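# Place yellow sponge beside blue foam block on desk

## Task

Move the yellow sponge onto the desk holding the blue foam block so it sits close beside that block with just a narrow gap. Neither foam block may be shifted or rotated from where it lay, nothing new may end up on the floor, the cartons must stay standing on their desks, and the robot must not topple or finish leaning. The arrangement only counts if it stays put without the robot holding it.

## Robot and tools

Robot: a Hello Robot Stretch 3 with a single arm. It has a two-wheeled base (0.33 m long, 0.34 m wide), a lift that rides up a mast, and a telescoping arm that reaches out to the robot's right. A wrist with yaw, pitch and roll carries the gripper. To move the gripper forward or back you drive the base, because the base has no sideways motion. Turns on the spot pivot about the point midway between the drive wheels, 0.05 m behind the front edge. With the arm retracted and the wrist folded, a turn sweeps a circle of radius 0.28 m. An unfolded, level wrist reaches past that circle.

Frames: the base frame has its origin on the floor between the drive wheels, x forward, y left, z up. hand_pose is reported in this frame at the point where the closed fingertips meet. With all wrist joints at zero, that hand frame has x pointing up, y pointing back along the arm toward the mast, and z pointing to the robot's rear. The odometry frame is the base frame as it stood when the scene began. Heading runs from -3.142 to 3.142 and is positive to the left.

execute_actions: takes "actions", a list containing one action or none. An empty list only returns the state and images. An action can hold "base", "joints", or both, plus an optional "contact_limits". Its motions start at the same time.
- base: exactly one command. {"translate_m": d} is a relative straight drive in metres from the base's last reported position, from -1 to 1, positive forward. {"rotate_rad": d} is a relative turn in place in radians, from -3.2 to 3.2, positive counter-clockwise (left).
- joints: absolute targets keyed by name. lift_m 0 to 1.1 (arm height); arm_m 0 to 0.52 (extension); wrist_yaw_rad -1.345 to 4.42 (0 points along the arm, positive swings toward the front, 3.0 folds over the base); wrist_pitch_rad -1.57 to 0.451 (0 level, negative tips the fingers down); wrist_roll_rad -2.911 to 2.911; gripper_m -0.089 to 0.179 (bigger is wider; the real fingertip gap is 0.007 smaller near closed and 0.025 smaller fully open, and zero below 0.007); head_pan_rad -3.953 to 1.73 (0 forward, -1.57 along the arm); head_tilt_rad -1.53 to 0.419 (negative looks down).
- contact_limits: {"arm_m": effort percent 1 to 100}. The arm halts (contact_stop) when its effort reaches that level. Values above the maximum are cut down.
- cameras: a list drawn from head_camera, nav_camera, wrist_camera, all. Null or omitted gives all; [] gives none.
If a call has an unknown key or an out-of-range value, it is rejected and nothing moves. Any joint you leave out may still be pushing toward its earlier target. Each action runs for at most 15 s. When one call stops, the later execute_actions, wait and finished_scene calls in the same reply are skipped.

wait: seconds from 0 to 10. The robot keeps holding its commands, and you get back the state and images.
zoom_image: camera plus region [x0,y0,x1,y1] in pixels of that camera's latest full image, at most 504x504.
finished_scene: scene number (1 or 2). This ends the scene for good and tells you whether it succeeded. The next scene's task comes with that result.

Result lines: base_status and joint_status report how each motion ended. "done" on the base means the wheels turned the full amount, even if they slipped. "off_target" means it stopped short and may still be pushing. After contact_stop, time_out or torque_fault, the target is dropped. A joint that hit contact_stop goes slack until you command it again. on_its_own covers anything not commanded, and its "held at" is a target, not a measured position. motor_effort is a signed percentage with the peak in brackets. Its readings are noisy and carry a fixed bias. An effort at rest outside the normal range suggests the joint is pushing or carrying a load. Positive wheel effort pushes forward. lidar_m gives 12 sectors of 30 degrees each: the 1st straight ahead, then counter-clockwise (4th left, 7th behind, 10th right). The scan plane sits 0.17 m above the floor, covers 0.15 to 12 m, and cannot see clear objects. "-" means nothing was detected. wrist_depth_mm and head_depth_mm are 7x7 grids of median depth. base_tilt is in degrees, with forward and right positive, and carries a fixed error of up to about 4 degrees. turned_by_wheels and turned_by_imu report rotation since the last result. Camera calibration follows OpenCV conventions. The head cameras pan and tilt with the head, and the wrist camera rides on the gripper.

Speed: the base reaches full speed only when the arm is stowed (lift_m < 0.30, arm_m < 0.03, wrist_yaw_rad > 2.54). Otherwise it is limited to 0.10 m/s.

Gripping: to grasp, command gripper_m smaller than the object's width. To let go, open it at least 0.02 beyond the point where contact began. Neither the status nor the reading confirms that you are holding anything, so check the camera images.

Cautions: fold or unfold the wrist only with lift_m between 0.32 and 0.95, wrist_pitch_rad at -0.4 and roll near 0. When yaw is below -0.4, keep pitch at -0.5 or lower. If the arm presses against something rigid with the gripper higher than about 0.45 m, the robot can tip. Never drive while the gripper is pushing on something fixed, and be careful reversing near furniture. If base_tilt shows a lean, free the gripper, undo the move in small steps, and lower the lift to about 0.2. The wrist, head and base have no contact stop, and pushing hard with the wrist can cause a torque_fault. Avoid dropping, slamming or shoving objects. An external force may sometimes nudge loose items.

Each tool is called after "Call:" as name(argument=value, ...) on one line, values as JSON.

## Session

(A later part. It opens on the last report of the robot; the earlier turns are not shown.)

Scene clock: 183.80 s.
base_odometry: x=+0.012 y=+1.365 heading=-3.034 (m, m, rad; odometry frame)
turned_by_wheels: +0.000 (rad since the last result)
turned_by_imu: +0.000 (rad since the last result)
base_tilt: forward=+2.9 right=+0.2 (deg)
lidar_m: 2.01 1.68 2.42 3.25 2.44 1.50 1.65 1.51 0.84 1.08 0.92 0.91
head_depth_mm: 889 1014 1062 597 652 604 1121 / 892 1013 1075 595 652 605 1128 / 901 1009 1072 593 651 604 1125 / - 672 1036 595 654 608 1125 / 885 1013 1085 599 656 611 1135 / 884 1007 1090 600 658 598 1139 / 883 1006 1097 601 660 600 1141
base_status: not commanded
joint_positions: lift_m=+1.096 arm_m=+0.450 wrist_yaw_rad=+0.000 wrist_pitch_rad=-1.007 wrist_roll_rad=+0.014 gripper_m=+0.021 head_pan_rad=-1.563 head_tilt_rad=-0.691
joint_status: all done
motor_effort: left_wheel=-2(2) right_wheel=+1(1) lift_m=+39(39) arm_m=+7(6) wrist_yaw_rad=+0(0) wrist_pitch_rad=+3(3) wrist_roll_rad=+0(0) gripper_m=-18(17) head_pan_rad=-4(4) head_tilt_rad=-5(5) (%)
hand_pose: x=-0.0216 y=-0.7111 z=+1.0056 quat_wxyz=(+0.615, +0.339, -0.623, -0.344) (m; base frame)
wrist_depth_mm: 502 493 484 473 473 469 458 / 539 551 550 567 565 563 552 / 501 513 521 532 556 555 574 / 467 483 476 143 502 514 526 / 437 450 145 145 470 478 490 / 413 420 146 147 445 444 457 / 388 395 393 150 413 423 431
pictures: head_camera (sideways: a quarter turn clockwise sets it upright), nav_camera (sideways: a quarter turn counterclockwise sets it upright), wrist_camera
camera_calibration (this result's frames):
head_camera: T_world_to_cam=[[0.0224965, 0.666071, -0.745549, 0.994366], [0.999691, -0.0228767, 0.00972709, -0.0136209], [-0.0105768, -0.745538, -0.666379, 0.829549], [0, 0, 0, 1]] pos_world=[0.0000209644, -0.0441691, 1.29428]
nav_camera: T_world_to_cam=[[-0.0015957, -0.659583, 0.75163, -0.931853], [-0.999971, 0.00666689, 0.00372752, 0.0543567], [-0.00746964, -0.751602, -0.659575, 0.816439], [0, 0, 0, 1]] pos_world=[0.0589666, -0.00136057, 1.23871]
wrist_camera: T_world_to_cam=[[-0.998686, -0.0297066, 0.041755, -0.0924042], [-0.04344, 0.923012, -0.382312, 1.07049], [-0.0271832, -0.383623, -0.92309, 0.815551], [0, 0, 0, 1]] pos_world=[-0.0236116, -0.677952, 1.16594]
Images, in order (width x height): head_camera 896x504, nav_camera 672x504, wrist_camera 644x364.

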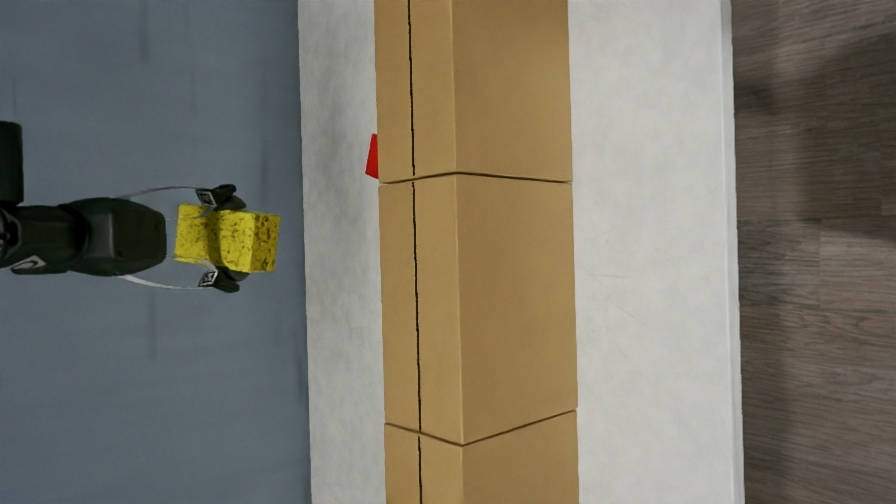

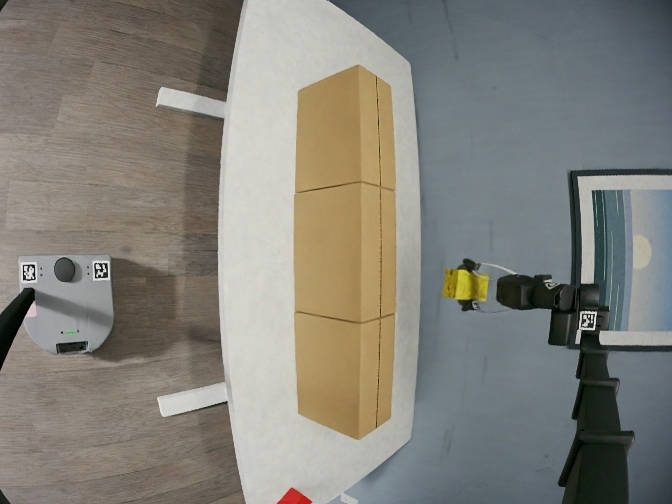

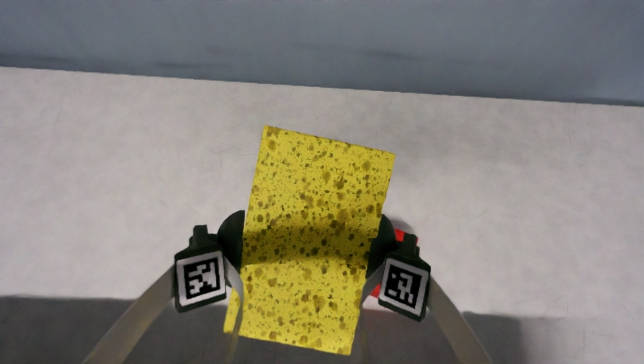

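Call:
execute_actions(actions=[{"joints":{"arm_m":0.0}}], cameras=[])

Call:
execute_actions(actions=[{"base":{"rotate_rad":0.8}}], cameras=[])

Call:
execute_actions(actions=[{"base":{"translate_m":1}}], cameras=[])

Call:
execute_actions(actions=[{"base":{"translate_m":0.35}}], cameras=[])

Call:
execute_actions(actions=[{"base":{"rotate_rad":0.77}}], cameras=[])

Call:
execute_actions(actions=[{"joints":{"arm_m":0.45}}])

Scene clock: 190.53 s.
base_odometry: x=+0.012 y=+1.365 heading=-3.034 (m, m, rad; odometry frame)
turned_by_wheels: +0.000 (rad since the last result)
turned_by_imu: +0.000 (rad since the last result)
base_tilt: forward=+3.0 right=+0.1 (deg)
lidar_m: 2.02 1.68 2.41 3.28 2.44 1.50 1.65 1.51 0.84 1.08 0.92 0.91
head_depth_mm: - - - - - 603 1125 / - - - - - 593 1122 / - - - - - 593 1135 / 897 988 - 597 329 608 1131 / 892 1011 1092 599 655 609 1135 / 891 1002 1095 600 659 598 1137 / 888 1004 1096 603 659 599 1143
base_status: not commanded
joint_positions: lift_m=+1.096 arm_m=+0.003 wrist_yaw_rad=+0.000 wrist_pitch_rad=-1.007 wrist_roll_rad=+0.014 gripper_m=+0.021 head_pan_rad=-1.563 head_tilt_rad=-0.691
joint_status: all done
joint sent to its limit — the command would take arm_m past its lower limit, so that joint was sent only as far as its limit.
motor_effort: left_wheel=-1(2) right_wheel=+1(1) lift_m=+40(40) arm_m=-4(7) wrist_yaw_rad=-1(0) wrist_pitch_rad=+3(3) wrist_roll_rad=+0(0) gripper_m=-17(17) head_pan_rad=-4(4) head_tilt_rad=-4(4) (%)
hand_pose: x=-0.0216 y=-0.2647 z=+1.0056 quat_wxyz=(+0.615, +0.339, -0.623, -0.344) (m; base frame)
wrist_depth_mm: 360 363 373 379 390 399 689 / 347 347 349 353 359 364 612 / 450 441 435 382 417 408 569 / 472 485 490 143 503 516 531 / 446 451 145 145 475 479 492 / - - 147 147 - - - / - - - 149 - - -
pictures: none
No camera images: the call's "cameras" was empty. Leave "cameras" out to get every camera's image.

Scene clock: 192.73 s.
base_odometry: x=+0.012 y=+1.365 heading=-2.234 (m, m, rad; odometry frame)
turned_by_wheels: +0.800 (rad since the last result)
turned_by_imu: +0.796 (rad since the last result)
base_tilt: forward=+3.0 right=+0.2 (deg)
lidar_m: 1.92 3.30 3.27 1.87 1.75 1.76 0.84 1.08 1.08 0.91 2.01 1.67
head_depth_mm: - - - - - 578 1087 / - - - - - 591 1130 / - - - - - 1279 1128 / 1340 1476 - 865 330 1296 1128 / 1437 1648 1089 845 1475 1306 1132 / 1604 1888 2212 877 1561 1307 1137 / 1773 1981 2195 1782 1557 1315 1150
base_status: done
joint_positions: lift_m=+1.096 arm_m=+0.003 wrist_yaw_rad=+0.000 wrist_pitch_rad=-1.007 wrist_roll_rad=+0.014 gripper_m=+0.021 head_pan_rad=-1.563 head_tilt_rad=-0.691
joint_status: not commanded
motor_effort: left_wheel=-2(7) right_wheel=+1(5) lift_m=+40(39) arm_m=-4(4) wrist_yaw_rad=+0(0) wrist_pitch_rad=+3(3) wrist_roll_rad=+0(0) gripper_m=-18(17) head_pan_rad=-4(3) head_tilt_rad=-5(5) (%)
hand_pose: x=-0.0216 y=-0.2647 z=+1.0056 quat_wxyz=(+0.615, +0.339, -0.623, -0.344) (m; base frame)
wrist_depth_mm: - - 618 620 391 658 675 / - - 571 559 400 366 622 / - - - 537 463 350 344 / - - - 143 487 390 323 / - - 145 145 473 448 337 / - - 147 146 450 442 379 / - - - 149 - 422 421
pictures: none
No camera images: the call's "cameras" was empty. Leave "cameras" out to get every camera's image.

Scene clock: 203.80 s.
base_odometry: x=-0.604 y=+0.577 heading=-2.234 (m, m, rad; odometry frame)
turned_by_wheels: +0.000 (rad since the last result)
turned_by_imu: +0.001 (rad since the last result)
base_tilt: forward=+3.0 right=+0.2 (deg)
lidar_m: 0.92 2.49 2.78 2.75 2.39 2.15 1.84 1.35 1.81 1.51 0.88 0.96
head_depth_mm: - - - - - 1299 1122 / - - - - - 1273 1134 / - - - - - 1269 1126 / 1524 1720 - 1929 329 1308 1132 / 1405 1569 1788 1892 1519 1306 1139 / 1295 1423 1613 1760 1513 1314 1136 / 1199 1301 1459 1541 1438 1280 1136
base_status: done
joint_positions: lift_m=+1.096 arm_m=+0.003 wrist_yaw_rad=+0.000 wrist_pitch_rad=-1.007 wrist_roll_rad=+0.014 gripper_m=+0.021 head_pan_rad=-1.563 head_tilt_rad=-0.691
joint_status: not commanded
motor_effort: left_wheel=-2(4) right_wheel=+1(4) lift_m=+39(39) arm_m=-4(4) wrist_yaw_rad=+1(1) wrist_pitch_rad=+3(3) wrist_roll_rad=+0(0) gripper_m=-17(17) head_pan_rad=-4(4) head_tilt_rad=-5(4) (%)
hand_pose: x=-0.0216 y=-0.2647 z=+1.0056 quat_wxyz=(+0.615, +0.339, -0.623, -0.344) (m; base frame)
wrist_depth_mm: 594 - - - - - - / 550 551 - - - - - / 504 529 - - - - - / 480 - - 143 - - - / - - 145 145 - - - / - - 147 147 - - - / - - - 148 - - -
pictures: none
No camera images: the call's "cameras" was empty. Leave "cameras" out to get every camera's image.

Scene clock: 208.43 s.
base_odometry: x=-0.819 y=+0.301 heading=-2.234 (m, m, rad; odometry frame)
turned_by_wheels: +0.000 (rad since the last result)
turned_by_imu: +0.000 (rad since the last result)
base_tilt: forward=+3.0 right=+0.2 (deg)
lidar_m: 0.57 2.34 2.25 2.68 2.38 2.43 2.18 1.63 2.06 0.72 0.71 0.64
head_depth_mm: - - - - - 1291 1130 / - - - - - 1270 1125 / - - - - - 1281 1132 / 1236 1390 - 869 330 1279 1127 / 1151 1285 1457 843 673 624 1134 / 1065 1176 1262 819 639 584 1115 / 981 1076 1092 583 560 587 537
base_status: done
joint_positions: lift_m=+1.096 arm_m=+0.003 wrist_yaw_rad=+0.000 wrist_pitch_rad=-1.007 wrist_roll_rad=+0.014 gripper_m=+0.021 head_pan_rad=-1.563 head_tilt_rad=-0.691
joint_status: not commanded
motor_effort: left_wheel=-2(3) right_wheel=+2(4) lift_m=+39(40) arm_m=-4(4) wrist_yaw_rad=+0(0) wrist_pitch_rad=+3(3) wrist_roll_rad=+0(0) gripper_m=-18(18) head_pan_rad=-4(4) head_tilt_rad=-5(4) (%)
hand_pose: x=-0.0216 y=-0.2647 z=+1.0056 quat_wxyz=(+0.615, +0.339, -0.623, -0.344) (m; base frame)
wrist_depth_mm: 587 598 615 - - - - / 324 335 565 582 - - - / 306 349 519 543 - - - / 323 412 478 143 - - - / 372 440 144 145 - - - / 411 422 147 147 - - - / 389 - - 149 - - -
pictures: none
No camera images: the call's "cameras" was empty. Leave "cameras" out to get every camera's image.

Scene clock: 210.60 s.
base_odometry: x=-0.819 y=+0.301 heading=-1.464 (m, m, rad; odometry frame)
turned_by_wheels: +0.770 (rad since the last result)
turned_by_imu: +0.766 (rad since the last result)
base_tilt: forward=+3.0 right=+0.2 (deg)
lidar_m: 2.25 2.69 2.76 2.37 2.78 2.13 1.63 1.53 0.71 0.64 0.57 1.07
head_depth_mm: - - - - - 602 1110 / - - - - - 592 1128 / - - - - - 580 1128 / 909 1007 - 596 330 592 1131 / 900 1029 1088 579 631 596 1137 / 900 1016 1098 582 611 599 1139 / 900 1023 1097 583 609 600 1113
base_status: done
joint_positions: lift_m=+1.096 arm_m=+0.003 wrist_yaw_rad=+0.000 wrist_pitch_rad=-1.007 wrist_roll_rad=+0.014 gripper_m=+0.021 head_pan_rad=-1.563 head_tilt_rad=-0.691
joint_status: not commanded
motor_effort: left_wheel=-2(7) right_wheel=+2(4) lift_m=+39(40) arm_m=-5(4) wrist_yaw_rad=+0(0) wrist_pitch_rad=+3(3) wrist_roll_rad=+0(0) gripper_m=-18(17) head_pan_rad=-4(4) head_tilt_rad=-5(4) (%)
hand_pose: x=-0.0216 y=-0.2647 z=+1.0056 quat_wxyz=(+0.615, +0.339, -0.623, -0.344) (m; base frame)
wrist_depth_mm: 355 362 627 624 648 675 - / 329 333 340 351 356 590 - / 356 353 343 330 338 545 - / 463 461 453 143 436 523 - / 441 444 145 145 480 486 500 / - - 146 147 - - - / - - - 149 - - -
pictures: none
No camera images: the call's "cameras" was empty. Leave "cameras" out to get every camera's image.

Scene clock: 215.07 s.
base_odometry: x=-0.819 y=+0.301 heading=-1.464 (m, m, rad; odometry frame)
turned_by_wheels: +0.000 (rad since the last result)
turned_by_imu: +0.000 (rad since the last result)
base_tilt: forward=+3.0 right=+0.2 (deg)
lidar_m: 2.25 2.69 2.77 2.38 2.78 2.13 1.63 1.52 0.71 0.64 0.57 1.07
head_depth_mm: 901 1027 1058 569 627 603 1105 / 904 1022 1071 571 621 605 1131 / 909 1019 1078 575 620 592 1130 / - 670 1039 577 615 595 1136 / 901 1027 1085 579 613 597 1135 / 900 1020 1091 583 609 599 1136 / 899 1019 1096 584 607 597 1117
base_status: not commanded
joint_positions: lift_m=+1.096 arm_m=+0.450 wrist_yaw_rad=+0.000 wrist_pitch_rad=-1.007 wrist_roll_rad=+0.014 gripper_m=+0.021 head_pan_rad=-1.563 head_tilt_rad=-0.691
joint_status: all done
motor_effort: left_wheel=-2(2) right_wheel=+1(1) lift_m=+39(39) arm_m=+6(6) wrist_yaw_rad=+0(0) wrist_pitch_rad=+3(3) wrist_roll_rad=+0(0) gripper_m=-17(17) head_pan_rad=-4(4) head_tilt_rad=-5(4) (%)
hand_pose: x=-0.0216 y=-0.7111 z=+1.0056 quat_wxyz=(+0.615, +0.339, -0.623, -0.344) (m; base frame)
wrist_depth_mm: 526 504 500 499 492 485 477 / 537 570 567 569 575 583 574 / 510 520 519 538 540 558 693 / 470 482 479 143 494 515 863 / 440 445 145 146 478 478 497 / 414 420 147 147 442 449 453 / 389 397 396 150 414 425 426
pictures: head_camera (sideways: a quarter turn clockwise sets it upright), nav_camera (sideways: a quarter turn counterclockwise sets it upright), wrist_camera
camera_calibration (this result's frames):
head_camera: T_world_to_cam=[[0.0225131, 0.666095, -0.745527, 0.994336], [0.99969, -0.0229022, 0.00972607, -0.0136196], [-0.0105957, -0.745515, -0.666404, 0.829581], [0, 0, 0, 1]] pos_world=[0.0000198515, -0.0441687, 1.29427]
nav_camera: T_world_to_cam=[[-0.0016121, -0.659608, 0.751608, -0.931825], [-0.999971, 0.00669191, 0.003728, 0.0543561], [-0.00748871, -0.75158, -0.6596, 0.816472], [0, 0, 0, 1]] pos_world=[0.0589666, -0.00135977, 1.23871]
wrist_camera: T_world_to_cam=[[-0.998688, -0.0296558, 0.0417571, -0.0923764], [-0.0433907, 0.923059, -0.382203, 1.07038], [-0.0272098, -0.383513, -0.923135, 0.815672], [0, 0, 0, 1]] pos_world=[-0.0236164, -0.677944, 1.16593]
Images, in order (width x height): head_camera 896x504, nav_camera 672x504, wrist_camera 644x364.

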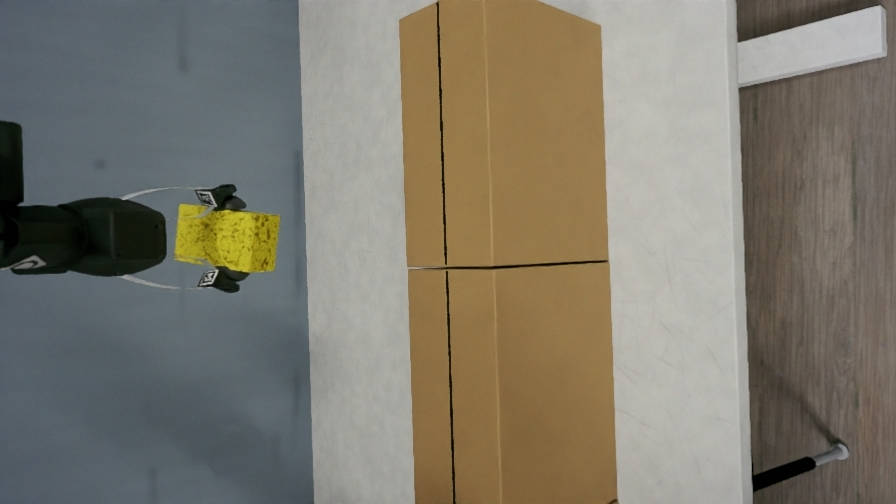

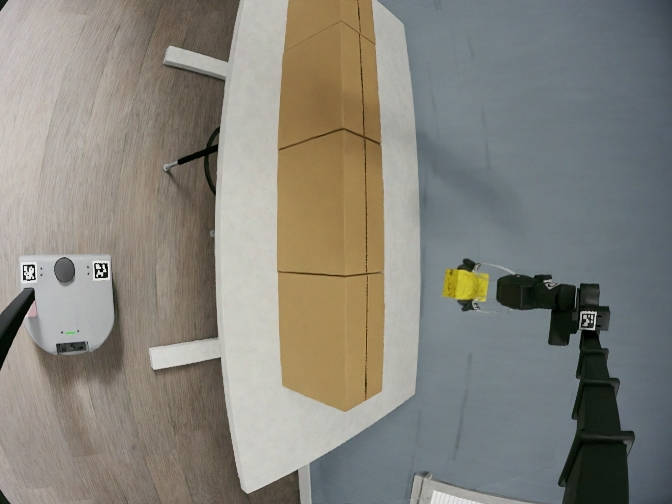

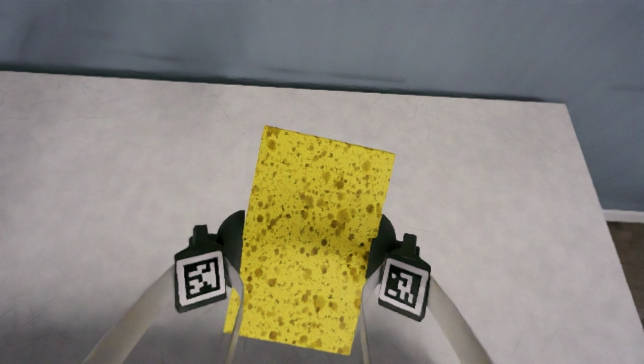

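Look straight down to see the strip right behind.

Call:
execute_actions(actions=[{"base":{"translate_m":0.2},"joints":{"arm_m":0.52,"wrist_pitch_rad":-1.55}}], cameras=["wrist_camera"])

Scene clock: 219.87 s.
base_odometry: x=-0.798 y=+0.103 heading=-1.464 (m, m, rad; odometry frame)
turned_by_wheels: +0.000 (rad since the last result)
turned_by_imu: -0.001 (rad since the last result)
base_tilt: forward=+3.0 right=+0.2 (deg)
lidar_m: 2.05 2.52 2.73 2.36 2.48 2.33 1.82 1.53 0.83 0.62 0.46 0.91
head_depth_mm: 905 1029 1068 571 625 606 1125 / 907 1031 1069 572 619 603 1125 / 903 1028 1031 575 615 592 1127 / - 1024 957 577 614 594 1131 / 900 1031 1083 580 608 596 1121 / 904 1021 1086 581 605 598 1138 / 904 1028 1095 582 602 599 1142
base_status: done
joint_positions: lift_m=+1.096 arm_m=+0.520 wrist_yaw_rad=+0.000 wrist_pitch_rad=-1.544 wrist_roll_rad=+0.014 gripper_m=+0.021 head_pan_rad=-1.563 head_tilt_rad=-0.691
joint_status: all done
motor_effort: left_wheel=-2(3) right_wheel=+0(5) lift_m=+40(39) arm_m=+6(5) wrist_yaw_rad=+1(1) wrist_pitch_rad=-2(2) wrist_roll_rad=+0(0) gripper_m=-17(18) head_pan_rad=-3(4) head_tilt_rad=-4(4) (%)
hand_pose: x=-0.0216 y=-0.6472 z=+0.9783 quat_wxyz=(+0.503, +0.490, -0.510, -0.497) (m; base frame)
wrist_depth_mm: 389 390 396 398 400 406 405 / 395 397 404 404 409 415 415 / 404 406 414 411 420 423 426 / 412 416 419 144 428 435 438 / 421 423 145 145 438 442 444 / 335 354 147 147 379 381 396 / 253 256 257 149 270 277 281
pictures: wrist_camera
camera_calibration (this result's frames):
wrist_camera: T_world_to_cam=[[-0.998703, -0.046443, 0.0208642, -0.079804], [-0.0429704, 0.988663, 0.143873, 0.528837], [-0.0273096, 0.14279, -0.989376, 1.22041], [0, 0, 0, 1]] pos_world=[-0.0236472, -0.70081, 1.13303]
Images, in order (width x height): wrist_camera 644x364.

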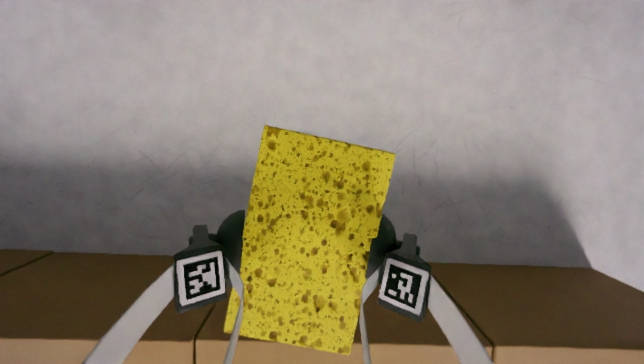

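Call:
execute_actions(actions=[{"joints":{"wrist_pitch_rad":0,"arm_m":0.0},"base":{"rotate_rad":0.17}}], cameras=[])

Call:
execute_actions(actions=[{"base":{"translate_m":1}}], cameras=[])

Call:
execute_actions(actions=[{"base":{"translate_m":0.41}}], cameras=[])

Call:
execute_actions(actions=[{"base":{"rotate_rad":1.41}}], cameras=[])

Call:
execute_actions(actions=[{"joints":{"arm_m":0.52,"wrist_yaw_rad":0.1}}], cameras=["wrist_camera","nav_camera"])

Call:
execute_actions(actions=[{"joints":{"wrist_yaw_rad":1.9}}], cameras=["wrist_camera"])

Scene clock: 226.97 s.
base_odometry: x=-0.798 y=+0.103 heading=-1.294 (m, m, rad; odometry frame)
turned_by_wheels: +0.170 (rad since the last result)
turned_by_imu: +0.168 (rad since the last result)
base_tilt: forward=+3.0 right=+0.2 (deg)
lidar_m: 2.06 2.52 2.68 2.37 2.34 1.82 2.26 0.82 1.10 0.46 0.75 1.95
head_depth_mm: - - - - 578 576 1118 / - - - - 614 592 1116 / - - - - 631 593 1124 / - - 1037 577 623 607 1139 / 930 1072 1087 579 638 607 1131 / 947 1085 1090 583 641 626 1139 / 959 1109 1096 592 656 629 1139
base_status: done
joint_positions: lift_m=+1.096 arm_m=+0.003 wrist_yaw_rad=+0.000 wrist_pitch_rad=-0.024 wrist_roll_rad=+0.014 gripper_m=+0.021 head_pan_rad=-1.563 head_tilt_rad=-0.692
joint_status: all done
joint sent to its limit — the command would take arm_m past its lower limit, so that joint was sent only as far as its limit.
motor_effort: left_wheel=-1(9) right_wheel=+1(9) lift_m=+39(40) arm_m=-4(5) wrist_yaw_rad=+0(0) wrist_pitch_rad=+10(10) wrist_roll_rad=+0(0) gripper_m=-18(18) head_pan_rad=-4(4) head_tilt_rad=-5(4) (%)
hand_pose: x=-0.0214 y=-0.4038 z=+1.2049 quat_wxyz=(+0.702, +0.009, -0.712, -0.009) (m; base frame)
wrist_depth_mm: 933 901 854 830 802 747 738 / 963 911 880 844 814 771 747 / 997 915 906 852 798 772 758 / - 978 919 143 847 812 786 / - - 145 145 855 832 805 / - - 147 148 893 859 822 / 747 791 770 149 837 893 854
pictures: none
No camera images: the call's "cameras" was empty. Leave "cameras" out to get every camera's image.

Scene clock: 238.03 s.
base_odometry: x=-0.525 y=-0.859 heading=-1.294 (m, m, rad; odometry frame)
turned_by_wheels: +0.000 (rad since the last result)
turned_by_imu: +0.001 (rad since the last result)
base_tilt: forward=+2.9 right=+0.2 (deg)
lidar_m: 1.06 1.66 2.48 2.39 2.72 3.11 2.79 0.99 0.84 1.28 1.43 1.53
head_depth_mm: - - - - 1237 1262 1123 / - - - - 1486 1304 1133 / - - - - 1507 1300 1130 / - - 1469 1685 1536 1316 1129 / 1096 1269 1445 1734 1542 1313 1134 / 1108 1277 1476 1731 1551 1308 1135 / 1137 1306 1518 1777 1549 1317 1135
base_status: done
joint_positions: lift_m=+1.096 arm_m=+0.003 wrist_yaw_rad=+0.000 wrist_pitch_rad=-0.024 wrist_roll_rad=+0.014 gripper_m=+0.021 head_pan_rad=-1.563 head_tilt_rad=-0.692
joint_status: not commanded
motor_effort: left_wheel=-2(5) right_wheel=+1(5) lift_m=+39(39) arm_m=-4(5) wrist_yaw_rad=+0(0) wrist_pitch_rad=+10(10) wrist_roll_rad=+0(0) gripper_m=-17(17) head_pan_rad=-3(4) head_tilt_rad=-5(4) (%)
hand_pose: x=-0.0214 y=-0.4038 z=+1.2049 quat_wxyz=(+0.702, +0.009, -0.712, -0.009) (m; base frame)
wrist_depth_mm: - - - - 972 895 879 / - - - - 960 943 911 / - - - - - 965 932 / - - - 143 - 1000 953 / - - 145 145 - - 991 / - - 147 148 - - 980 / - - - 149 - 868 895
pictures: none
No camera images: the call's "cameras" was empty. Leave "cameras" out to get every camera's image.

Scene clock: 243.20 s.
base_odometry: x=-0.413 y=-1.254 heading=-1.294 (m, m, rad; odometry frame)
turned_by_wheels: +0.000 (rad since the last result)
turned_by_imu: +0.000 (rad since the last result)
base_tilt: forward=+3.0 right=+0.2 (deg)
lidar_m: 0.66 1.25 1.37 2.39 2.68 3.41 2.11 1.10 1.37 1.36 1.36 1.13
head_depth_mm: - - - - 1521 1292 1125 / - - - - 1493 1298 1125 / - - - - 1486 1309 1125 / - - 1543 1739 1542 1303 1133 / 1152 1331 1533 1795 1545 1302 1140 / 1189 1347 1585 1783 1550 1302 1135 / 1207 1379 1616 1838 1560 1320 1144
base_status: done
joint_positions: lift_m=+1.096 arm_m=+0.003 wrist_yaw_rad=+0.000 wrist_pitch_rad=-0.024 wrist_roll_rad=+0.014 gripper_m=+0.021 head_pan_rad=-1.563 head_tilt_rad=-0.692
joint_status: not commanded
motor_effort: left_wheel=-2(4) right_wheel=+1(5) lift_m=+39(39) arm_m=-4(4) wrist_yaw_rad=+0(1) wrist_pitch_rad=+10(10) wrist_roll_rad=+0(0) gripper_m=-17(18) head_pan_rad=-4(4) head_tilt_rad=-4(4) (%)
hand_pose: x=-0.0214 y=-0.4038 z=+1.2049 quat_wxyz=(+0.702, +0.009, -0.712, -0.009) (m; base frame)
wrist_depth_mm: - - - - - 995 946 / - - - - - - 992 / - - - - - - 998 / - - - 143 - - - / - - 145 145 - - - / - - 147 147 - - - / - - - 149 - - 904
pictures: none
No camera images: the call's "cameras" was empty. Leave "cameras" out to get every camera's image.

Scene clock: 246.37 s.
base_odometry: x=-0.413 y=-1.254 heading=+0.116 (m, m, rad; odometry frame)
turned_by_wheels: +1.410 (rad since the last result)
turned_by_imu: +1.404 (rad since the last result)
base_tilt: forward=+3.0 right=+0.2 (deg)
lidar_m: 2.39 2.52 3.42 3.20 1.34 1.10 1.36 1.42 1.16 0.66 1.17 1.37
head_depth_mm: - - - - 1415 1303 1121 / - - - - 1461 1304 1129 / - - - - 1463 1302 1136 / - - 624 505 1065 1274 1117 / 925 893 650 506 1444 1307 1135 / 925 920 654 507 1437 1320 1134 / 927 922 597 508 1439 1315 1138
base_status: done
joint_positions: lift_m=+1.096 arm_m=+0.003 wrist_yaw_rad=+0.000 wrist_pitch_rad=-0.024 wrist_roll_rad=+0.014 gripper_m=+0.021 head_pan_rad=-1.563 head_tilt_rad=-0.692
joint_status: not commanded
motor_effort: left_wheel=-1(7) right_wheel=+1(5) lift_m=+39(39) arm_m=-4(4) wrist_yaw_rad=+1(1) wrist_pitch_rad=+10(10) wrist_roll_rad=+0(0) gripper_m=-17(17) head_pan_rad=-4(4) head_tilt_rad=-4(5) (%)
hand_pose: x=-0.0214 y=-0.4038 z=+1.2049 quat_wxyz=(+0.702, +0.009, -0.712, -0.009) (m; base frame)
wrist_depth_mm: 806 836 822 842 825 853 812 / 831 854 851 864 864 848 844 / 859 871 871 877 870 888 891 / 900 902 885 143 901 904 897 / 816 848 144 145 921 932 941 / 296 584 146 147 968 980 973 / 302 435 446 150 989 985 -
pictures: none
No camera images: the call's "cameras" was empty. Leave "cameras" out to get every camera's image.

Scene clock: 251.33 s.
base_odometry: x=-0.413 y=-1.254 heading=+0.116 (m, m, rad; odometry frame)
turned_by_wheels: +0.000 (rad since the last result)
turned_by_imu: +0.000 (rad since the last result)
base_tilt: forward=+3.0 right=+0.3 (deg)
lidar_m: 2.39 2.52 3.44 3.21 1.34 1.10 1.36 1.42 1.15 0.66 1.17 1.36
head_depth_mm: 919 1051 1221 531 1424 1298 1129 / 923 1010 642 499 1423 1298 1125 / 926 901 645 501 1391 1301 1122 / 944 905 648 503 1043 1274 1119 / 926 916 651 506 1434 1303 1140 / 927 921 654 507 1444 1308 1138 / 923 923 598 509 1447 1315 1139
base_status: not commanded
joint_positions: lift_m=+1.096 arm_m=+0.520 wrist_yaw_rad=+0.100 wrist_pitch_rad=-0.023 wrist_roll_rad=+0.014 gripper_m=+0.021 head_pan_rad=-1.563 head_tilt_rad=-0.692
joint_status: all done
motor_effort: left_wheel=-2(1) right_wheel=+1(1) lift_m=+40(40) arm_m=+6(7) wrist_yaw_rad=+1(6) wrist_pitch_rad=+10(10) wrist_roll_rad=+0(0) gripper_m=-17(17) head_pan_rad=-4(4) head_tilt_rad=-5(4) (%)
hand_pose: x=+0.0040 y=-0.9190 z=+1.2050 quat_wxyz=(+0.702, +0.044, -0.710, +0.026) (m; base frame)
wrist_depth_mm: 365 356 344 335 327 321 312 / 375 370 357 350 338 330 322 / 388 381 364 353 349 339 329 / 404 391 378 143 357 349 345 / 413 406 145 145 366 360 352 / 436 420 147 147 378 376 362 / 449 434 419 150 399 384 374
pictures: nav_camera (sideways: a quarter turn counterclockwise sets it upright), wrist_camera
camera_calibration (this result's frames):
nav_camera: T_world_to_cam=[[-0.0016152, -0.659666, 0.751557, -0.931758], [-0.999971, 0.00669699, 0.0037291, 0.0543546], [-0.00749313, -0.751529, -0.659658, 0.816547], [0, 0, 0, 1]] pos_world=[0.0589665, -0.00135518, 1.23871]
wrist_camera: T_world_to_cam=[[-0.995504, -0.0816043, 0.0480947, -0.136736], [-0.0627193, 0.187378, -0.980284, 1.38435], [0.0709835, -0.978892, -0.191653, -0.508218], [0, 0, 0, 1]] pos_world=[-0.0132207, -0.768046, 1.26623]
Images, in order (width x height): nav_camera 672x504, wrist_camera 644x364.

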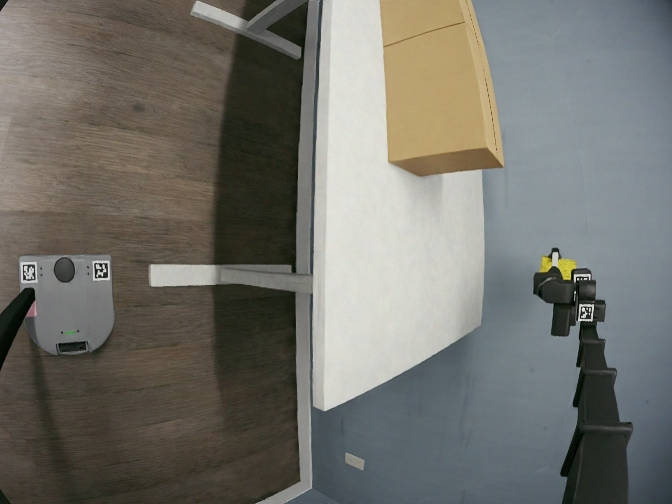

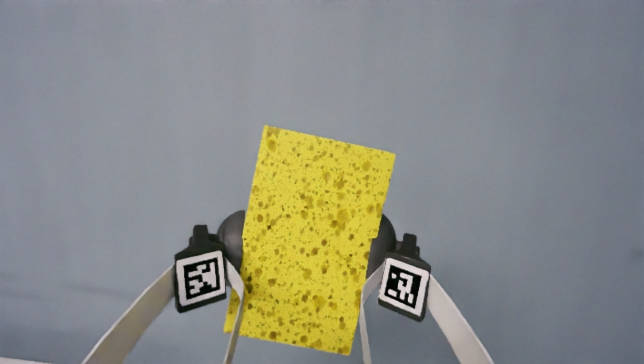

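Scene clock: 253.23 s.
base_odometry: x=-0.413 y=-1.254 heading=+0.116 (m, m, rad; odometry frame)
turned_by_wheels: +0.000 (rad since the last result)
turned_by_imu: +0.000 (rad since the last result)
base_tilt: forward=+3.0 right=+0.3 (deg)
lidar_m: 2.38 2.51 3.44 3.20 1.34 1.10 1.36 1.42 1.15 0.66 1.17 1.37
head_depth_mm: 922 1047 1216 533 1419 1298 1123 / 924 1010 642 498 1428 1305 1130 / 924 900 645 502 1388 1301 1131 / 939 907 647 504 1045 1275 1129 / 955 915 650 505 1431 1303 1135 / 951 922 653 507 1441 1319 1138 / 945 934 597 509 1445 1309 1137
base_status: not commanded
joint_positions: lift_m=+1.096 arm_m=+0.520 wrist_yaw_rad=+1.898 wrist_pitch_rad=-0.023 wrist_roll_rad=+0.014 gripper_m=+0.021 head_pan_rad=-1.563 head_tilt_rad=-0.692
joint_status: all done
motor_effort: left_wheel=-1(2) right_wheel=+2(1) lift_m=+39(39) arm_m=+6(6) wrist_yaw_rad=+3(4) wrist_pitch_rad=+10(10) wrist_roll_rad=+0(0) gripper_m=-17(17) head_pan_rad=-4(4) head_tilt_rad=-4(5) (%)
hand_pose: x=+0.2207 y=-0.5826 z=+1.2050 quat_wxyz=(+0.416, +0.583, -0.408, +0.566) (m; base frame)
wrist_depth_mm: - - - - - - - / - - - - - - 966 / - - - - - - 966 / - - - 143 - - 913 / - - 145 145 991 - 875 / - - 147 147 663 684 704 / - 201 193 149 483 511 515
pictures: wrist_camera
camera_calibration (this result's frames):
wrist_camera: T_world_to_cam=[[0.303921, -0.951483, 0.0480924, -0.687073], [-0.168417, -0.103343, -0.980284, 1.18888], [0.937693, 0.289829, -0.191654, 0.3535], [0, 0, 0, 1]] pos_world=[0.0775687, -0.633329, 1.26623]
Images, in order (width x height): wrist_camera 644x364.

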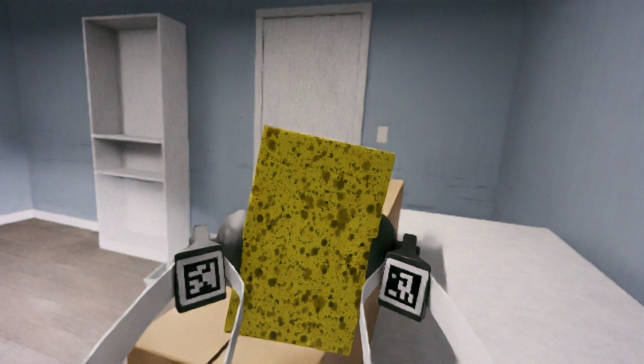

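Call:
execute_actions(actions=[{"joints":{"wrist_yaw_rad":0}}], cameras=[])

Call:
execute_actions(actions=[{"joints":{"arm_m":0.0}}], cameras=[])

Call:
execute_actions(actions=[{"base":{"rotate_rad":1.38},"joints":{"wrist_pitch_rad":-1.0}}], cameras=[])

Call:
execute_actions(actions=[{"base":{"translate_m":1}}], cameras=[])

Call:
execute_actions(actions=[{"base":{"translate_m":1}}], cameras=[])

Call:
execute_actions(actions=[{"base":{"translate_m":0.64}}], cameras=[])

Call:
execute_actions(actions=[{"base":{"rotate_rad":1.78}}], cameras=[])

Call:
execute_actions(actions=[{"joints":{"arm_m":0.52}}], cameras=[])

Call:
execute_actions(actions=[{"joints":{"wrist_pitch_rad":-1.5}}], cameras=["wrist_camera","head_camera"])

Scene clock: 258.07 s.
base_odometry: x=-0.413 y=-1.254 heading=+0.116 (m, m, rad; odometry frame)
turned_by_wheels: +0.000 (rad since the last result)
turned_by_imu: +0.000 (rad since the last result)
base_tilt: forward=+3.0 right=+0.1 (deg)
lidar_m: 2.39 2.51 3.44 3.21 1.34 1.10 1.36 1.42 1.15 0.66 1.18 1.37
head_depth_mm: 922 1048 1221 532 1423 1290 1128 / 924 1010 640 499 1424 1294 1127 / 924 906 645 501 1391 1301 1127 / 944 910 646 502 1050 1278 1121 / 925 916 651 506 1435 1313 1132 / 929 924 654 506 1437 1315 1136 / 925 928 598 508 1440 1314 1138
base_status: not commanded
joint_positions: lift_m=+1.096 arm_m=+0.520 wrist_yaw_rad=+0.002 wrist_pitch_rad=-0.023 wrist_roll_rad=+0.014 gripper_m=+0.021 head_pan_rad=-1.563 head_tilt_rad=-0.692
joint_status: all done
motor_effort: left_wheel=-1(2) right_wheel=+2(1) lift_m=+40(39) arm_m=+5(6) wrist_yaw_rad=-1(2) wrist_pitch_rad=+10(9) wrist_roll_rad=+0(0) gripper_m=-18(17) head_pan_rad=-3(4) head_tilt_rad=-5(5) (%)
hand_pose: x=-0.0209 y=-0.9203 z=+1.2050 quat_wxyz=(+0.702, +0.009, -0.712, -0.008) (m; base frame)
wrist_depth_mm: 335 334 333 335 335 336 339 / 345 345 345 346 348 346 348 / 355 353 355 352 354 354 358 / 367 365 363 143 364 372 366 / 376 379 145 145 375 382 383 / 390 390 147 148 396 394 395 / 403 402 408 149 411 406 407
pictures: none
No camera images: the call's "cameras" was empty. Leave "cameras" out to get every camera's image.

Scene clock: 263.03 s.
base_odometry: x=-0.413 y=-1.254 heading=+0.116 (m, m, rad; odometry frame)
turned_by_wheels: +0.000 (rad since the last result)
turned_by_imu: +0.000 (rad since the last result)
base_tilt: forward=+3.0 right=+0.2 (deg)
lidar_m: 2.38 2.52 3.44 3.20 1.34 1.10 1.36 1.42 1.16 0.66 1.17 1.36
head_depth_mm: - - - - 1417 1299 1125 / - - - - 1455 1300 1126 / - - - - 1459 1303 1128 / - - 622 505 1061 1277 1120 / 918 892 652 507 1443 1301 1138 / 922 920 653 508 1442 1302 1135 / 923 929 597 508 1442 1318 1144
base_status: not commanded
joint_positions: lift_m=+1.096 arm_m=+0.003 wrist_yaw_rad=+0.000 wrist_pitch_rad=-0.023 wrist_roll_rad=+0.014 gripper_m=+0.021 head_pan_rad=-1.563 head_tilt_rad=-0.692
joint_status: all done
joint sent to its limit — the command would take arm_m past its lower limit, so that joint was sent only as far as its limit.
motor_effort: left_wheel=-1(2) right_wheel=+1(1) lift_m=+39(39) arm_m=-4(5) wrist_yaw_rad=+0(2) wrist_pitch_rad=+9(9) wrist_roll_rad=+0(0) gripper_m=-17(17) head_pan_rad=-4(4) head_tilt_rad=-5(4) (%)
hand_pose: x=-0.0214 y=-0.4038 z=+1.2050 quat_wxyz=(+0.702, +0.009, -0.712, -0.008) (m; base frame)
wrist_depth_mm: 833 833 833 814 839 837 825 / 845 848 846 865 856 849 848 / 857 872 882 877 878 864 893 / 892 916 916 143 883 913 913 / 829 861 145 145 951 959 952 / 296 588 147 147 986 967 972 / 300 440 442 149 996 995 992
pictures: none
No camera images: the call's "cameras" was empty. Leave "cameras" out to get every camera's image.

Scene clock: 266.17 s.
base_odometry: x=-0.413 y=-1.254 heading=+1.496 (m, m, rad; odometry frame)
turned_by_wheels: +1.380 (rad since the last result)
turned_by_imu: +1.374 (rad since the last result)
base_tilt: forward=+2.9 right=+0.2 (deg)
lidar_m: 3.45 2.11 1.10 1.36 1.36 1.23 0.66 1.13 1.37 2.38 2.41 2.91
head_depth_mm: - - - - - 1293 1125 / - - - - - 1275 1137 / - - - - - 1271 1127 / 2058 2284 - 1950 333 1301 1133 / 1984 2224 2431 1857 1509 1304 1129 / 1970 2212 2364 1891 1543 1304 1140 / 1927 2160 2350 1882 1542 1325 1142
base_status: done
joint_positions: lift_m=+1.096 arm_m=+0.003 wrist_yaw_rad=+0.000 wrist_pitch_rad=-1.006 wrist_roll_rad=+0.014 gripper_m=+0.021 head_pan_rad=-1.563 head_tilt_rad=-0.692
joint_status: all done
motor_effort: left_wheel=-2(6) right_wheel=+1(5) lift_m=+39(39) arm_m=-4(5) wrist_yaw_rad=-1(0) wrist_pitch_rad=+2(9) wrist_roll_rad=+0(0) gripper_m=-18(17) head_pan_rad=-3(4) head_tilt_rad=-5(5) (%)
hand_pose: x=-0.0216 y=-0.2650 z=+1.0057 quat_wxyz=(+0.615, +0.339, -0.623, -0.344) (m; base frame)
wrist_depth_mm: - - - - - 349 332 / - - - - - - 303 / - - - - - - 283 / - - - 143 - - 267 / - - 145 145 - - - / - - 147 147 - - - / - - - 149 - - -
pictures: none
No camera images: the call's "cameras" was empty. Leave "cameras" out to get every camera's image.

Scene clock: 277.23 s.
base_odometry: x=-0.338 y=-0.257 heading=+1.496 (m, m, rad; odometry frame)
turned_by_wheels: +0.000 (rad since the last result)
turned_by_imu: +0.001 (rad since the last result)
base_tilt: forward=+2.9 right=+0.3 (deg)
lidar_m: 2.22 2.61 1.40 0.87 1.53 1.88 1.65 1.94 2.45 2.23 1.98 2.46
head_depth_mm: - - - - - 1297 1118 / - - - - - 1274 1137 / - - - - - 1282 1133 / 1901 2097 - 1948 333 1301 1138 / 1863 2128 2335 1887 1500 1303 1134 / 1850 2086 2284 1868 1540 1313 1137 / 1807 2010 2167 1899 1549 1318 1141
base_status: done
joint_positions: lift_m=+1.096 arm_m=+0.003 wrist_yaw_rad=+0.000 wrist_pitch_rad=-1.006 wrist_roll_rad=+0.014 gripper_m=+0.021 head_pan_rad=-1.563 head_tilt_rad=-0.692
joint_status: not commanded
motor_effort: left_wheel=-2(3) right_wheel=+1(3) lift_m=+39(39) arm_m=-5(4) wrist_yaw_rad=+0(0) wrist_pitch_rad=+2(2) wrist_roll_rad=+0(0) gripper_m=-17(18) head_pan_rad=-3(4) head_tilt_rad=-4(5) (%)
hand_pose: x=-0.0216 y=-0.2650 z=+1.0057 quat_wxyz=(+0.615, +0.339, -0.623, -0.344) (m; base frame)
wrist_depth_mm: - - - - - - - / - - - - - - - / - - - - - - - / - - - 143 - - - / - - 145 145 - - - / - - 147 148 - - - / - - - 149 - - -
pictures: none
No camera images: the call's "cameras" was empty. Leave "cameras" out to get every camera's image.

Scene clock: 288.30 s.
base_odometry: x=-0.262 y=+0.741 heading=+1.495 (m, m, rad; odometry frame)
turned_by_wheels: +0.000 (rad since the last result)
turned_by_imu: +0.001 (rad since the last result)
base_tilt: forward=+3.0 right=+0.2 (deg)
lidar_m: 1.67 1.27 1.84 1.22 1.62 1.27 2.65 2.78 2.29 1.81 1.79 1.51
head_depth_mm: - - - - - 1298 1124 / - - - - - 1265 1127 / - - - - - 1272 1131 / 1737 1919 - 1949 332 1302 1137 / 1708 1938 2128 1883 1515 1314 1133 / 1658 1868 2106 1890 1549 1300 1142 / 1622 1880 2168 1912 1548 1317 1143
base_status: done
joint_positions: lift_m=+1.096 arm_m=+0.003 wrist_yaw_rad=+0.000 wrist_pitch_rad=-1.006 wrist_roll_rad=+0.014 gripper_m=+0.021 head_pan_rad=-1.563 head_tilt_rad=-0.692
joint_status: not commanded
motor_effort: left_wheel=-2(4) right_wheel=+1(5) lift_m=+39(39) arm_m=-4(4) wrist_yaw_rad=+1(0) wrist_pitch_rad=+2(2) wrist_roll_rad=+0(0) gripper_m=-17(17) head_pan_rad=-4(3) head_tilt_rad=-4(4) (%)
hand_pose: x=-0.0216 y=-0.2650 z=+1.0057 quat_wxyz=(+0.615, +0.339, -0.623, -0.344) (m; base frame)
wrist_depth_mm: - - - - - - - / - - - - - - - / - - - - - - - / - - - 143 - - - / - - 144 145 - - - / - - 147 147 - - - / - - - 149 - - -
pictures: none
No camera images: the call's "cameras" was empty. Leave "cameras" out to get every camera's image.

Scene clock: 295.77 s.
base_odometry: x=-0.214 y=+1.379 heading=+1.495 (m, m, rad; odometry frame)
turned_by_wheels: +0.000 (rad since the last result)
turned_by_imu: +0.000 (rad since the last result)
base_tilt: forward=+3.0 right=+0.2 (deg)
lidar_m: 1.04 0.73 0.73 1.78 1.79 1.77 3.72 3.35 2.07 1.73 1.79 0.98
head_depth_mm: - - - - - 1288 1118 / - - - - - 1276 1129 / - - - - - 1276 1131 / 1709 1855 - 1946 333 1300 1136 / 1666 1868 2165 1891 1499 1310 1132 / 1637 1829 2106 1907 1543 1316 1134 / 1610 1801 2070 1897 1549 1304 1137
base_status: done
joint_positions: lift_m=+1.096 arm_m=+0.003 wrist_yaw_rad=+0.000 wrist_pitch_rad=-1.006 wrist_roll_rad=+0.014 gripper_m=+0.021 head_pan_rad=-1.563 head_tilt_rad=-0.692
joint_status: not commanded
motor_effort: left_wheel=-2(4) right_wheel=+1(5) lift_m=+39(39) arm_m=-5(4) wrist_yaw_rad=+0(0) wrist_pitch_rad=+3(3) wrist_roll_rad=+0(0) gripper_m=-17(17) head_pan_rad=-4(3) head_tilt_rad=-5(5) (%)
hand_pose: x=-0.0216 y=-0.2650 z=+1.0057 quat_wxyz=(+0.615, +0.339, -0.623, -0.344) (m; base frame)
wrist_depth_mm: 591 - - - - - - / 552 - - - - - - / 509 - - - - - - / 477 - - 143 - - - / 445 - 145 145 - - - / 420 - 146 148 - - - / 400 - - 148 - - -
pictures: none
No camera images: the call's "cameras" was empty. Leave "cameras" out to get every camera's image.

Scene clock: 299.53 s.
base_odometry: x=-0.214 y=+1.379 heading=-3.008 (m, m, rad; odometry frame)
turned_by_wheels: +1.780 (rad since the last result)
turned_by_imu: +1.772 (rad since the last result)
base_tilt: forward=+3.0 right=+0.2 (deg)
lidar_m: 1.78 1.48 2.30 3.29 2.68 1.73 1.98 0.98 1.06 1.04 0.73 1.57
head_depth_mm: - - - - - 576 1105 / - - - - - 566 1107 / - - - - - 569 1115 / 866 955 - 597 333 580 1112 / 862 977 1066 580 638 582 1114 / 863 982 1065 579 635 585 1121 / 866 992 1069 848 694 587 1100
base_status: done
joint_positions: lift_m=+1.096 arm_m=+0.003 wrist_yaw_rad=+0.000 wrist_pitch_rad=-1.006 wrist_roll_rad=+0.014 gripper_m=+0.021 head_pan_rad=-1.563 head_tilt_rad=-0.692
joint_status: not commanded
motor_effort: left_wheel=-2(7) right_wheel=+1(6) lift_m=+40(40) arm_m=-4(5) wrist_yaw_rad=+0(1) wrist_pitch_rad=+2(2) wrist_roll_rad=+0(0) gripper_m=-17(17) head_pan_rad=-4(4) head_tilt_rad=-5(5) (%)
hand_pose: x=-0.0216 y=-0.2649 z=+1.0057 quat_wxyz=(+0.615, +0.339, -0.623, -0.344) (m; base frame)
wrist_depth_mm: 591 608 373 633 651 662 690 / 539 340 341 346 358 362 372 / 511 505 362 332 343 343 348 / 474 479 473 143 443 449 425 / 439 447 145 145 472 480 494 / - - 147 147 452 457 457 / - - - 149 - - -
pictures: none
No camera images: the call's "cameras" was empty. Leave "cameras" out to get every camera's image.

Scene clock: 304.50 s.
base_odometry: x=-0.214 y=+1.379 heading=-3.008 (m, m, rad; odometry frame)
turned_by_wheels: +0.000 (rad since the last result)
turned_by_imu: +0.000 (rad since the last result)
base_tilt: forward=+3.0 right=+0.2 (deg)
lidar_m: 1.78 1.48 2.31 3.29 2.69 1.73 1.99 0.98 1.07 1.04 0.73 1.56
head_depth_mm: 852 967 1044 570 623 578 1109 / 860 972 1052 573 621 578 1103 / 857 970 1050 575 628 579 1110 / - 727 1064 576 631 583 1104 / 860 980 1057 578 633 583 1115 / 865 983 1065 581 635 585 1120 / 864 986 1071 849 694 586 1096
base_status: not commanded
joint_positions: lift_m=+1.096 arm_m=+0.520 wrist_yaw_rad=+0.000 wrist_pitch_rad=-1.007 wrist_roll_rad=+0.014 gripper_m=+0.021 head_pan_rad=-1.563 head_tilt_rad=-0.692
joint_status: all done
motor_effort: left_wheel=-2(1) right_wheel=+1(2) lift_m=+40(39) arm_m=+7(6) wrist_yaw_rad=+0(0) wrist_pitch_rad=+3(3) wrist_roll_rad=+0(0) gripper_m=-17(17) head_pan_rad=-4(4) head_tilt_rad=-5(4) (%)
hand_pose: x=-0.0216 y=-0.7812 z=+1.0056 quat_wxyz=(+0.615, +0.339, -0.623, -0.344) (m; base frame)
wrist_depth_mm: 384 373 366 352 344 334 326 / 471 462 438 429 418 401 393 / 509 514 513 494 518 512 487 / 475 482 476 143 500 505 526 / 443 448 144 146 479 475 490 / 415 424 147 147 445 448 452 / 394 400 399 150 412 423 416
pictures: none
No camera images: the call's "cameras" was empty. Leave "cameras" out to get every camera's image.

Scene clock: 305.57 s.
base_odometry: x=-0.214 y=+1.379 heading=-3.008 (m, m, rad; odometry frame)
turned_by_wheels: +0.000 (rad since the last result)
turned_by_imu: +0.000 (rad since the last result)
base_tilt: forward=+2.9 right=+0.2 (deg)
lidar_m: 1.78 1.48 2.30 3.29 2.68 1.73 1.99 0.98 1.07 1.04 0.73 1.56
head_depth_mm: 853 964 1049 570 622 577 1105 / 855 970 1049 572 623 578 1106 / 857 972 1034 575 628 580 1111 / - 977 961 575 630 581 1113 / 863 977 1062 578 634 582 1110 / 865 980 1065 581 635 584 1113 / 868 990 1071 849 692 587 1097
base_status: not commanded
joint_positions: lift_m=+1.096 arm_m=+0.520 wrist_yaw_rad=+0.000 wrist_pitch_rad=-1.495 wrist_roll_rad=+0.014 gripper_m=+0.021 head_pan_rad=-1.563 head_tilt_rad=-0.692
joint_status: all done
motor_effort: left_wheel=-2(2) right_wheel=+1(1) lift_m=+39(39) arm_m=+7(6) wrist_yaw_rad=+1(0) wrist_pitch_rad=-2(2) wrist_roll_rad=+0(0) gripper_m=-17(17) head_pan_rad=-4(4) head_tilt_rad=-5(4) (%)
hand_pose: x=-0.0216 y=-0.6599 z=+0.9778 quat_wxyz=(+0.515, +0.477, -0.522, -0.484) (m; base frame)
wrist_depth_mm: 397 398 403 408 412 419 419 / 399 407 407 410 418 419 426 / 405 410 412 417 423 420 431 / 409 417 414 143 425 432 393 / 419 425 145 145 434 442 446 / 426 424 147 148 431 441 453 / 429 261 252 149 292 316 329
pictures: head_camera (sideways: a quarter turn clockwise sets it upright), wrist_camera
camera_calibration (this result's frames):
head_camera: T_world_to_cam=[[0.0225195, 0.666154, -0.745474, 0.994267], [0.99969, -0.0229134, 0.00972364, -0.0136164], [-0.0106039, -0.745462, -0.666464, 0.829659], [0, 0, 0, 1]] pos_world=[0.0000193888, -0.0441681, 1.29427]
wrist_camera: T_world_to_cam=[[-0.998699, -0.0454529, 0.0231203, -0.0819324], [-0.0430618, 0.994536, 0.0951023, 0.592985], [-0.0273167, 0.0939829, -0.995199, 1.19517], [0, 0, 0, 1]] pos_world=[-0.0236427, -0.705795, 1.13493]
Images, in order (width x height): head_camera 896x504, wrist_camera 644x364.

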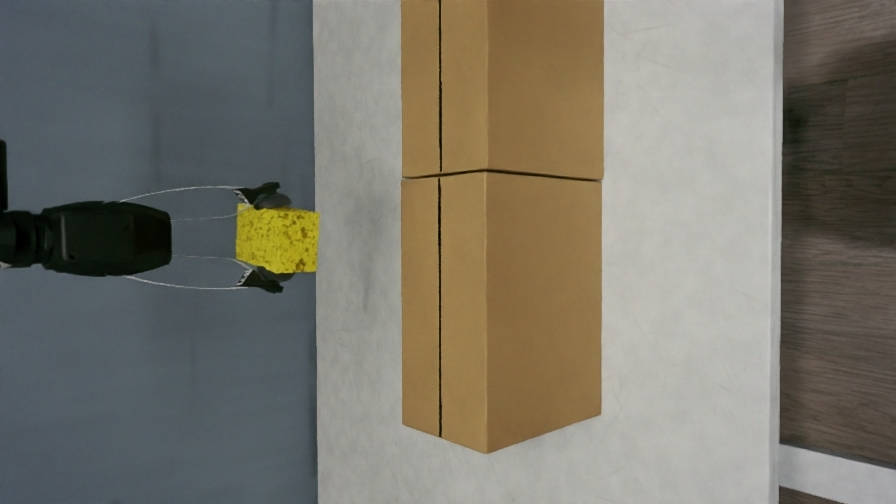

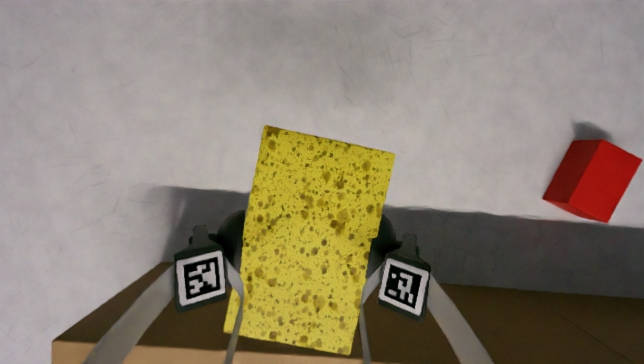

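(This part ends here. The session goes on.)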